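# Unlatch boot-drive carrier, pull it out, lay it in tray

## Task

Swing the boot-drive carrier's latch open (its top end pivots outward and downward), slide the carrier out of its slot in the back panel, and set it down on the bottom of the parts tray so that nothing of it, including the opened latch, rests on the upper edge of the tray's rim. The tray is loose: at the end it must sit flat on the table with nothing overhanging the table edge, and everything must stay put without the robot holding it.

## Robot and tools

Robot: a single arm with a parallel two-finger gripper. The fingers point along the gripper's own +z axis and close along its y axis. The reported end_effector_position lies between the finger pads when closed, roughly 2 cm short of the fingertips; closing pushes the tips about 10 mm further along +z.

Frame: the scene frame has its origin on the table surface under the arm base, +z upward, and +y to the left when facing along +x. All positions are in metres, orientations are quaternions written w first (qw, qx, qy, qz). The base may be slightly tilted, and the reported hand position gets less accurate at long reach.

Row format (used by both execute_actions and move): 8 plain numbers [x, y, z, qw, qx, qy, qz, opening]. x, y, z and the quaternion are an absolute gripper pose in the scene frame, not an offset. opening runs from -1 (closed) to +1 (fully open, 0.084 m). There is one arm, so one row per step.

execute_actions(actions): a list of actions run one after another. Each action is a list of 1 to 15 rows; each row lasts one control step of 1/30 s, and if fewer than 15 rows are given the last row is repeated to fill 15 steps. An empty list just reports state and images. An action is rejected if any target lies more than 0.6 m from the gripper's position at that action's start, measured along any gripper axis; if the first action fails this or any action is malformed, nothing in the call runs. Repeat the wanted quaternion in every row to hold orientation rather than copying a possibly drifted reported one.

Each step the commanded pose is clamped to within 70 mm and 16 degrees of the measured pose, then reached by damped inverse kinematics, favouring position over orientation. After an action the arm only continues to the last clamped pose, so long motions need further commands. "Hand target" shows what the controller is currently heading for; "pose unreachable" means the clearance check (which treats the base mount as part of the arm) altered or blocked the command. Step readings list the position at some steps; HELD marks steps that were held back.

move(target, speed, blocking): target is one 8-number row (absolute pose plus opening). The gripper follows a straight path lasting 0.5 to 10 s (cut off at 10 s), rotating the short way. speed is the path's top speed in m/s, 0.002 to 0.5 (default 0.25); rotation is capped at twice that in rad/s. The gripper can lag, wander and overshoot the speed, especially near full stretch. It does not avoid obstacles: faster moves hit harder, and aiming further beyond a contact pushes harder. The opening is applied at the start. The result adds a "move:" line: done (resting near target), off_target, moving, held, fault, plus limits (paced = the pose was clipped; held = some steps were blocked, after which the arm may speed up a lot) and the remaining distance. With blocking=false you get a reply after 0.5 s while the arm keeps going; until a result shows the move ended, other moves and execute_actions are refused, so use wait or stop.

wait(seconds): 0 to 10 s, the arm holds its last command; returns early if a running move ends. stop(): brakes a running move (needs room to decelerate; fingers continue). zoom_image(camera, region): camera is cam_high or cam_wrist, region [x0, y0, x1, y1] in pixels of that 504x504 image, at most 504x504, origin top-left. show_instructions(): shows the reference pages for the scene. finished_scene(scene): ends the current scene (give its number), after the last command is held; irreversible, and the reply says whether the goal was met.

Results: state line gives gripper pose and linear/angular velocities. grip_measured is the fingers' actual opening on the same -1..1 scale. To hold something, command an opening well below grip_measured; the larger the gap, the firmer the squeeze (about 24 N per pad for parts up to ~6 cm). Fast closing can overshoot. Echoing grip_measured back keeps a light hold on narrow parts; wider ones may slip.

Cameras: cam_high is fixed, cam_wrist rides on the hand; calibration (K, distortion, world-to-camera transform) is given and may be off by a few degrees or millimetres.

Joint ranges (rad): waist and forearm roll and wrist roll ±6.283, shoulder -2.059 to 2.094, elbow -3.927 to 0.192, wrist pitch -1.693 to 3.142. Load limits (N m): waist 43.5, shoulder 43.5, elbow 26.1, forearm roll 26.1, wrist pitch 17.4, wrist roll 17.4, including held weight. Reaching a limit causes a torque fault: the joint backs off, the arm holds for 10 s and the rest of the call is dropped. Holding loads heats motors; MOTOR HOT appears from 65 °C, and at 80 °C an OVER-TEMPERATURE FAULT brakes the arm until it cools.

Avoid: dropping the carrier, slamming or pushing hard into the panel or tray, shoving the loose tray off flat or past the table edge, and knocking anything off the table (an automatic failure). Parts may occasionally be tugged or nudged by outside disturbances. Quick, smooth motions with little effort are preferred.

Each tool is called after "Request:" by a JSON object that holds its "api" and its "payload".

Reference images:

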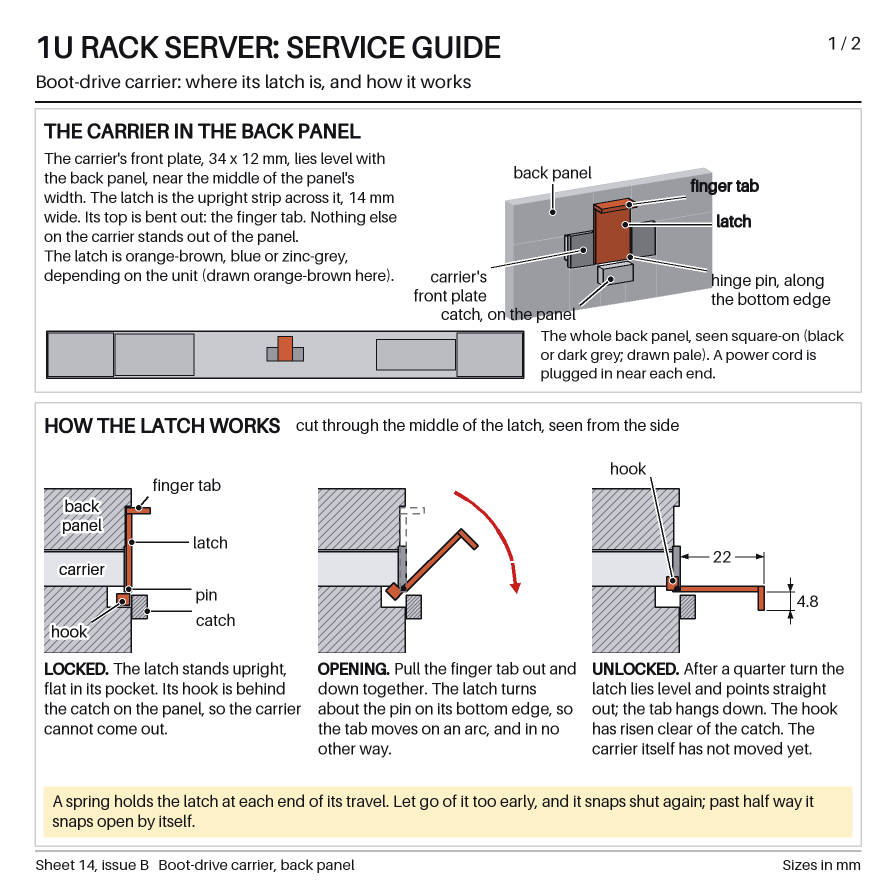

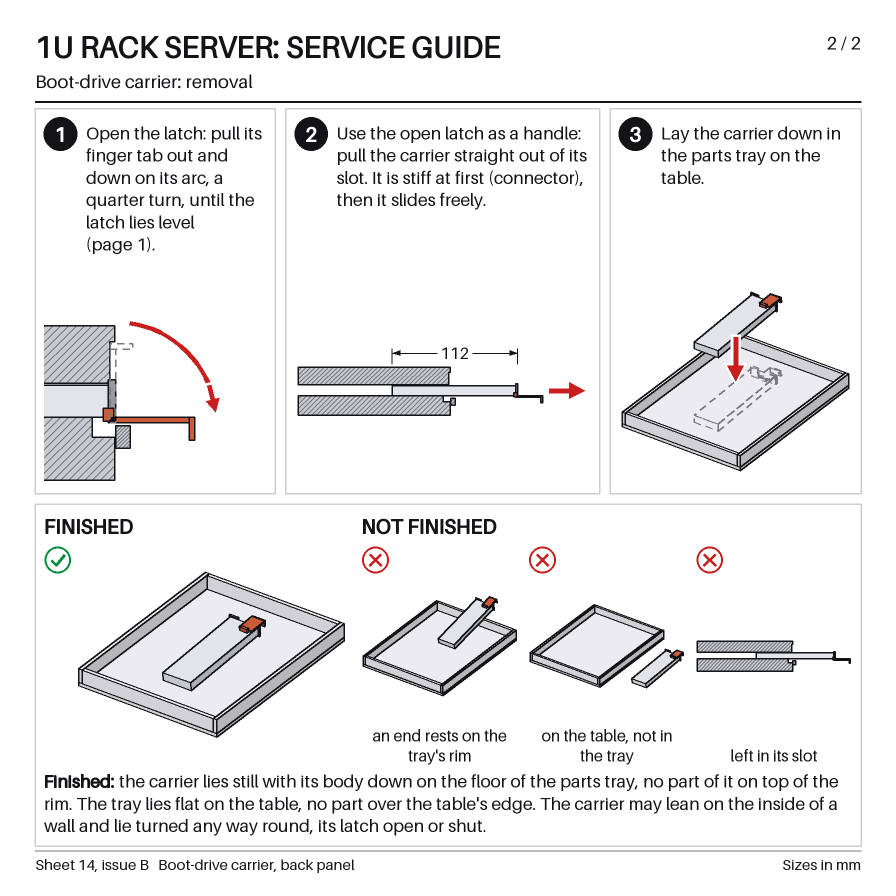

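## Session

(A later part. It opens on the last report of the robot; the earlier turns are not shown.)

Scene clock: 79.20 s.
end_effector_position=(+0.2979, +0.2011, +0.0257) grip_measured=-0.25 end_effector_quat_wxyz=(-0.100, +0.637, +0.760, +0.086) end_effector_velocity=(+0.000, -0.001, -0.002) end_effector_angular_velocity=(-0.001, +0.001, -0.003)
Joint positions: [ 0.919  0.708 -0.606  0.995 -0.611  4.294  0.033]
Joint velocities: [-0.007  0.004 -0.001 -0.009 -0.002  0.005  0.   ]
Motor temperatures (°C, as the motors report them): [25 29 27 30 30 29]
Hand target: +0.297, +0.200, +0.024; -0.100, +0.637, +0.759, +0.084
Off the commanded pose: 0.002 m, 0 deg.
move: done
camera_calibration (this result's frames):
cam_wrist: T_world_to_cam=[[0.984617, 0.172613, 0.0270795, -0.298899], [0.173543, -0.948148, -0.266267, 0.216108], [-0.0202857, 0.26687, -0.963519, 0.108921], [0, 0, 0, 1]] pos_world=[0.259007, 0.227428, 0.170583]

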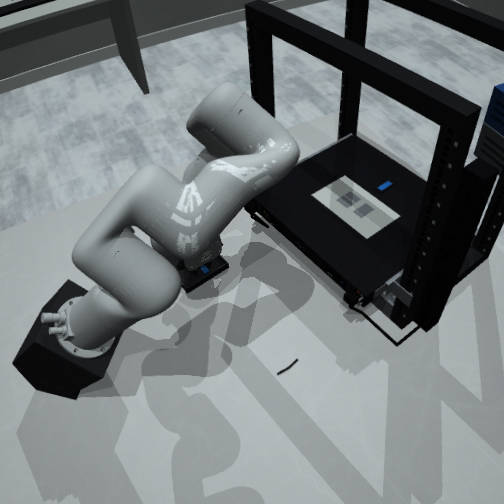

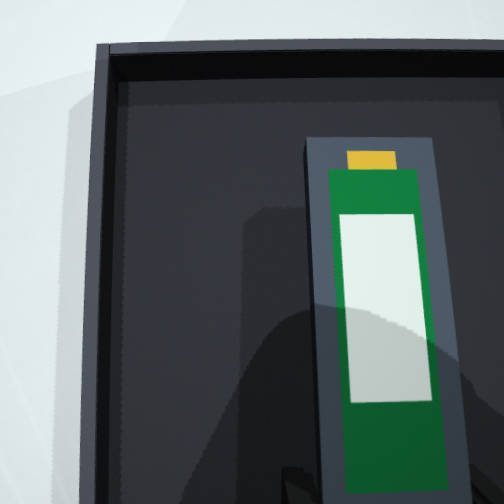

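Touching the floor; release.

Request:
{"api": "move", "payload": {"target": [0.297,0.2,0.027,-0.1,0.637,0.759,0.084,0.2], "speed": 0.02}}

Request:
{"api": "move", "payload": {"target": [0.297,0.2,0.16,-0.1,0.637,0.759,0.084,0.2], "speed": 0.15}}

Request:
{"api": "zoom_image", "payload": {"camera": "cam_high", "region": [150,210,270,330]}}

Scene clock: 80.73 s.
end_effector_position=(+0.2967, +0.1998, +0.0268) grip_measured=+0.19 end_effector_quat_wxyz=(-0.100, +0.637, +0.759, +0.084) end_effector_velocity=(+0.001, +0.001, +0.001) end_effector_angular_velocity=(+0.002, -0.004, +0.000)
Joint positions: [ 0.923  0.704 -0.604  1.009 -0.606  4.287  0.052]
Joint velocities: [ 0.002 -0.002 -0.001 -0.001 -0.001 -0.     0.   ]
Motor temperatures (°C, as the motors report them): [25 29 26 30 30 29]
Hand target: +0.297, +0.200, +0.027; -0.100, +0.637, +0.759, +0.084
Off the commanded pose: 0.000 m, 0 deg.
move: done
camera_calibration (this result's frames):
cam_wrist: T_world_to_cam=[[0.984862, 0.171896, 0.0223285, -0.297293], [0.171653, -0.949219, -0.263664, 0.216063], [-0.0241283, 0.263506, -0.964356, 0.112142], [0, 0, 0, 1]] pos_world=[0.258411, 0.226645, 0.171751]

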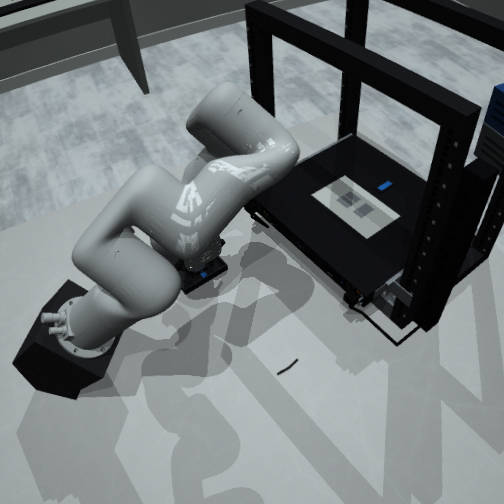

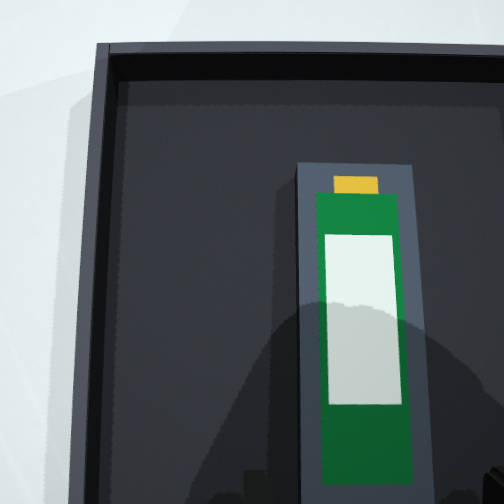

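Scene clock: 82.27 s.
end_effector_position=(+0.2972, +0.1995, +0.1594) grip_measured=+0.19 end_effector_quat_wxyz=(-0.099, +0.637, +0.760, +0.084) end_effector_velocity=(+0.001, +0.000, +0.001) end_effector_angular_velocity=(-0.005, +0.006, +0.004)
Joint positions: [ 1.244  0.377 -0.658  1.899 -0.592  3.611  0.052]
Joint velocities: [-0.005  0.002 -0.018  0.034 -0.004 -0.043 -0.   ]
Motor temperatures (°C, as the motors report them): [25 29 26 30 30 29]
Hand target: +0.297, +0.200, +0.160; -0.099, +0.637, +0.760, +0.083
Off the commanded pose: 0.001 m, 0 deg.
move: done
camera_calibration (this result's frames):
cam_wrist: T_world_to_cam=[[0.984827, 0.171911, 0.0237309, -0.300905], [0.172071, -0.949541, -0.262229, 0.25042], [-0.0225467, 0.262334, -0.964714, 0.239928], [0, 0, 0, 1]] pos_world=[0.258659, 0.226572, 0.30427]

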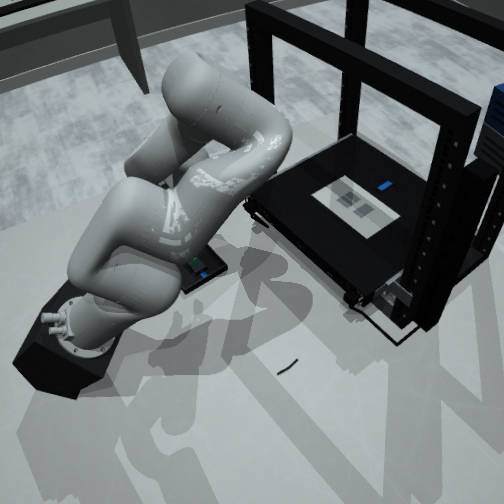

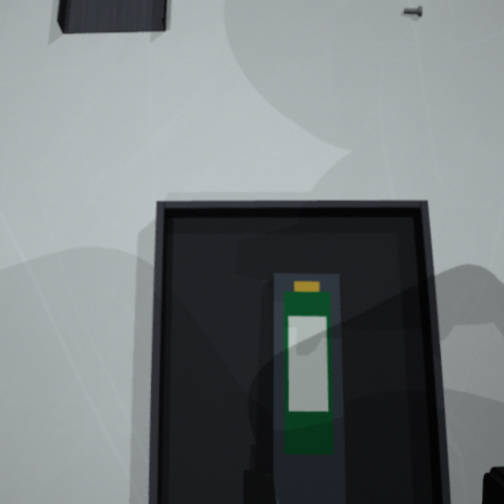

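Region (150, 210, 270, 330) of cam_high's 504x504 image, scaled by 4.200, with more detail than that image has.

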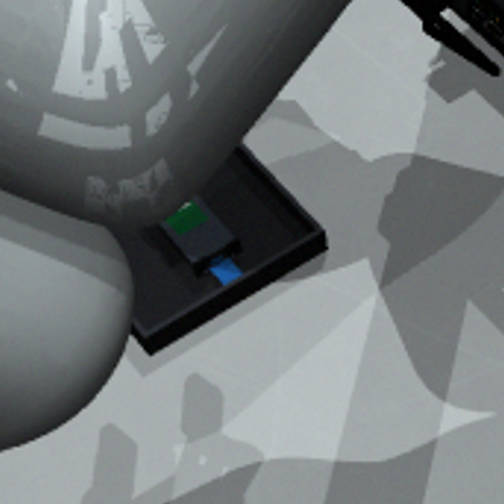

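Request:
{"api": "finished_scene", "payload": {"scene": 1}}

The scene is finished: the task was done.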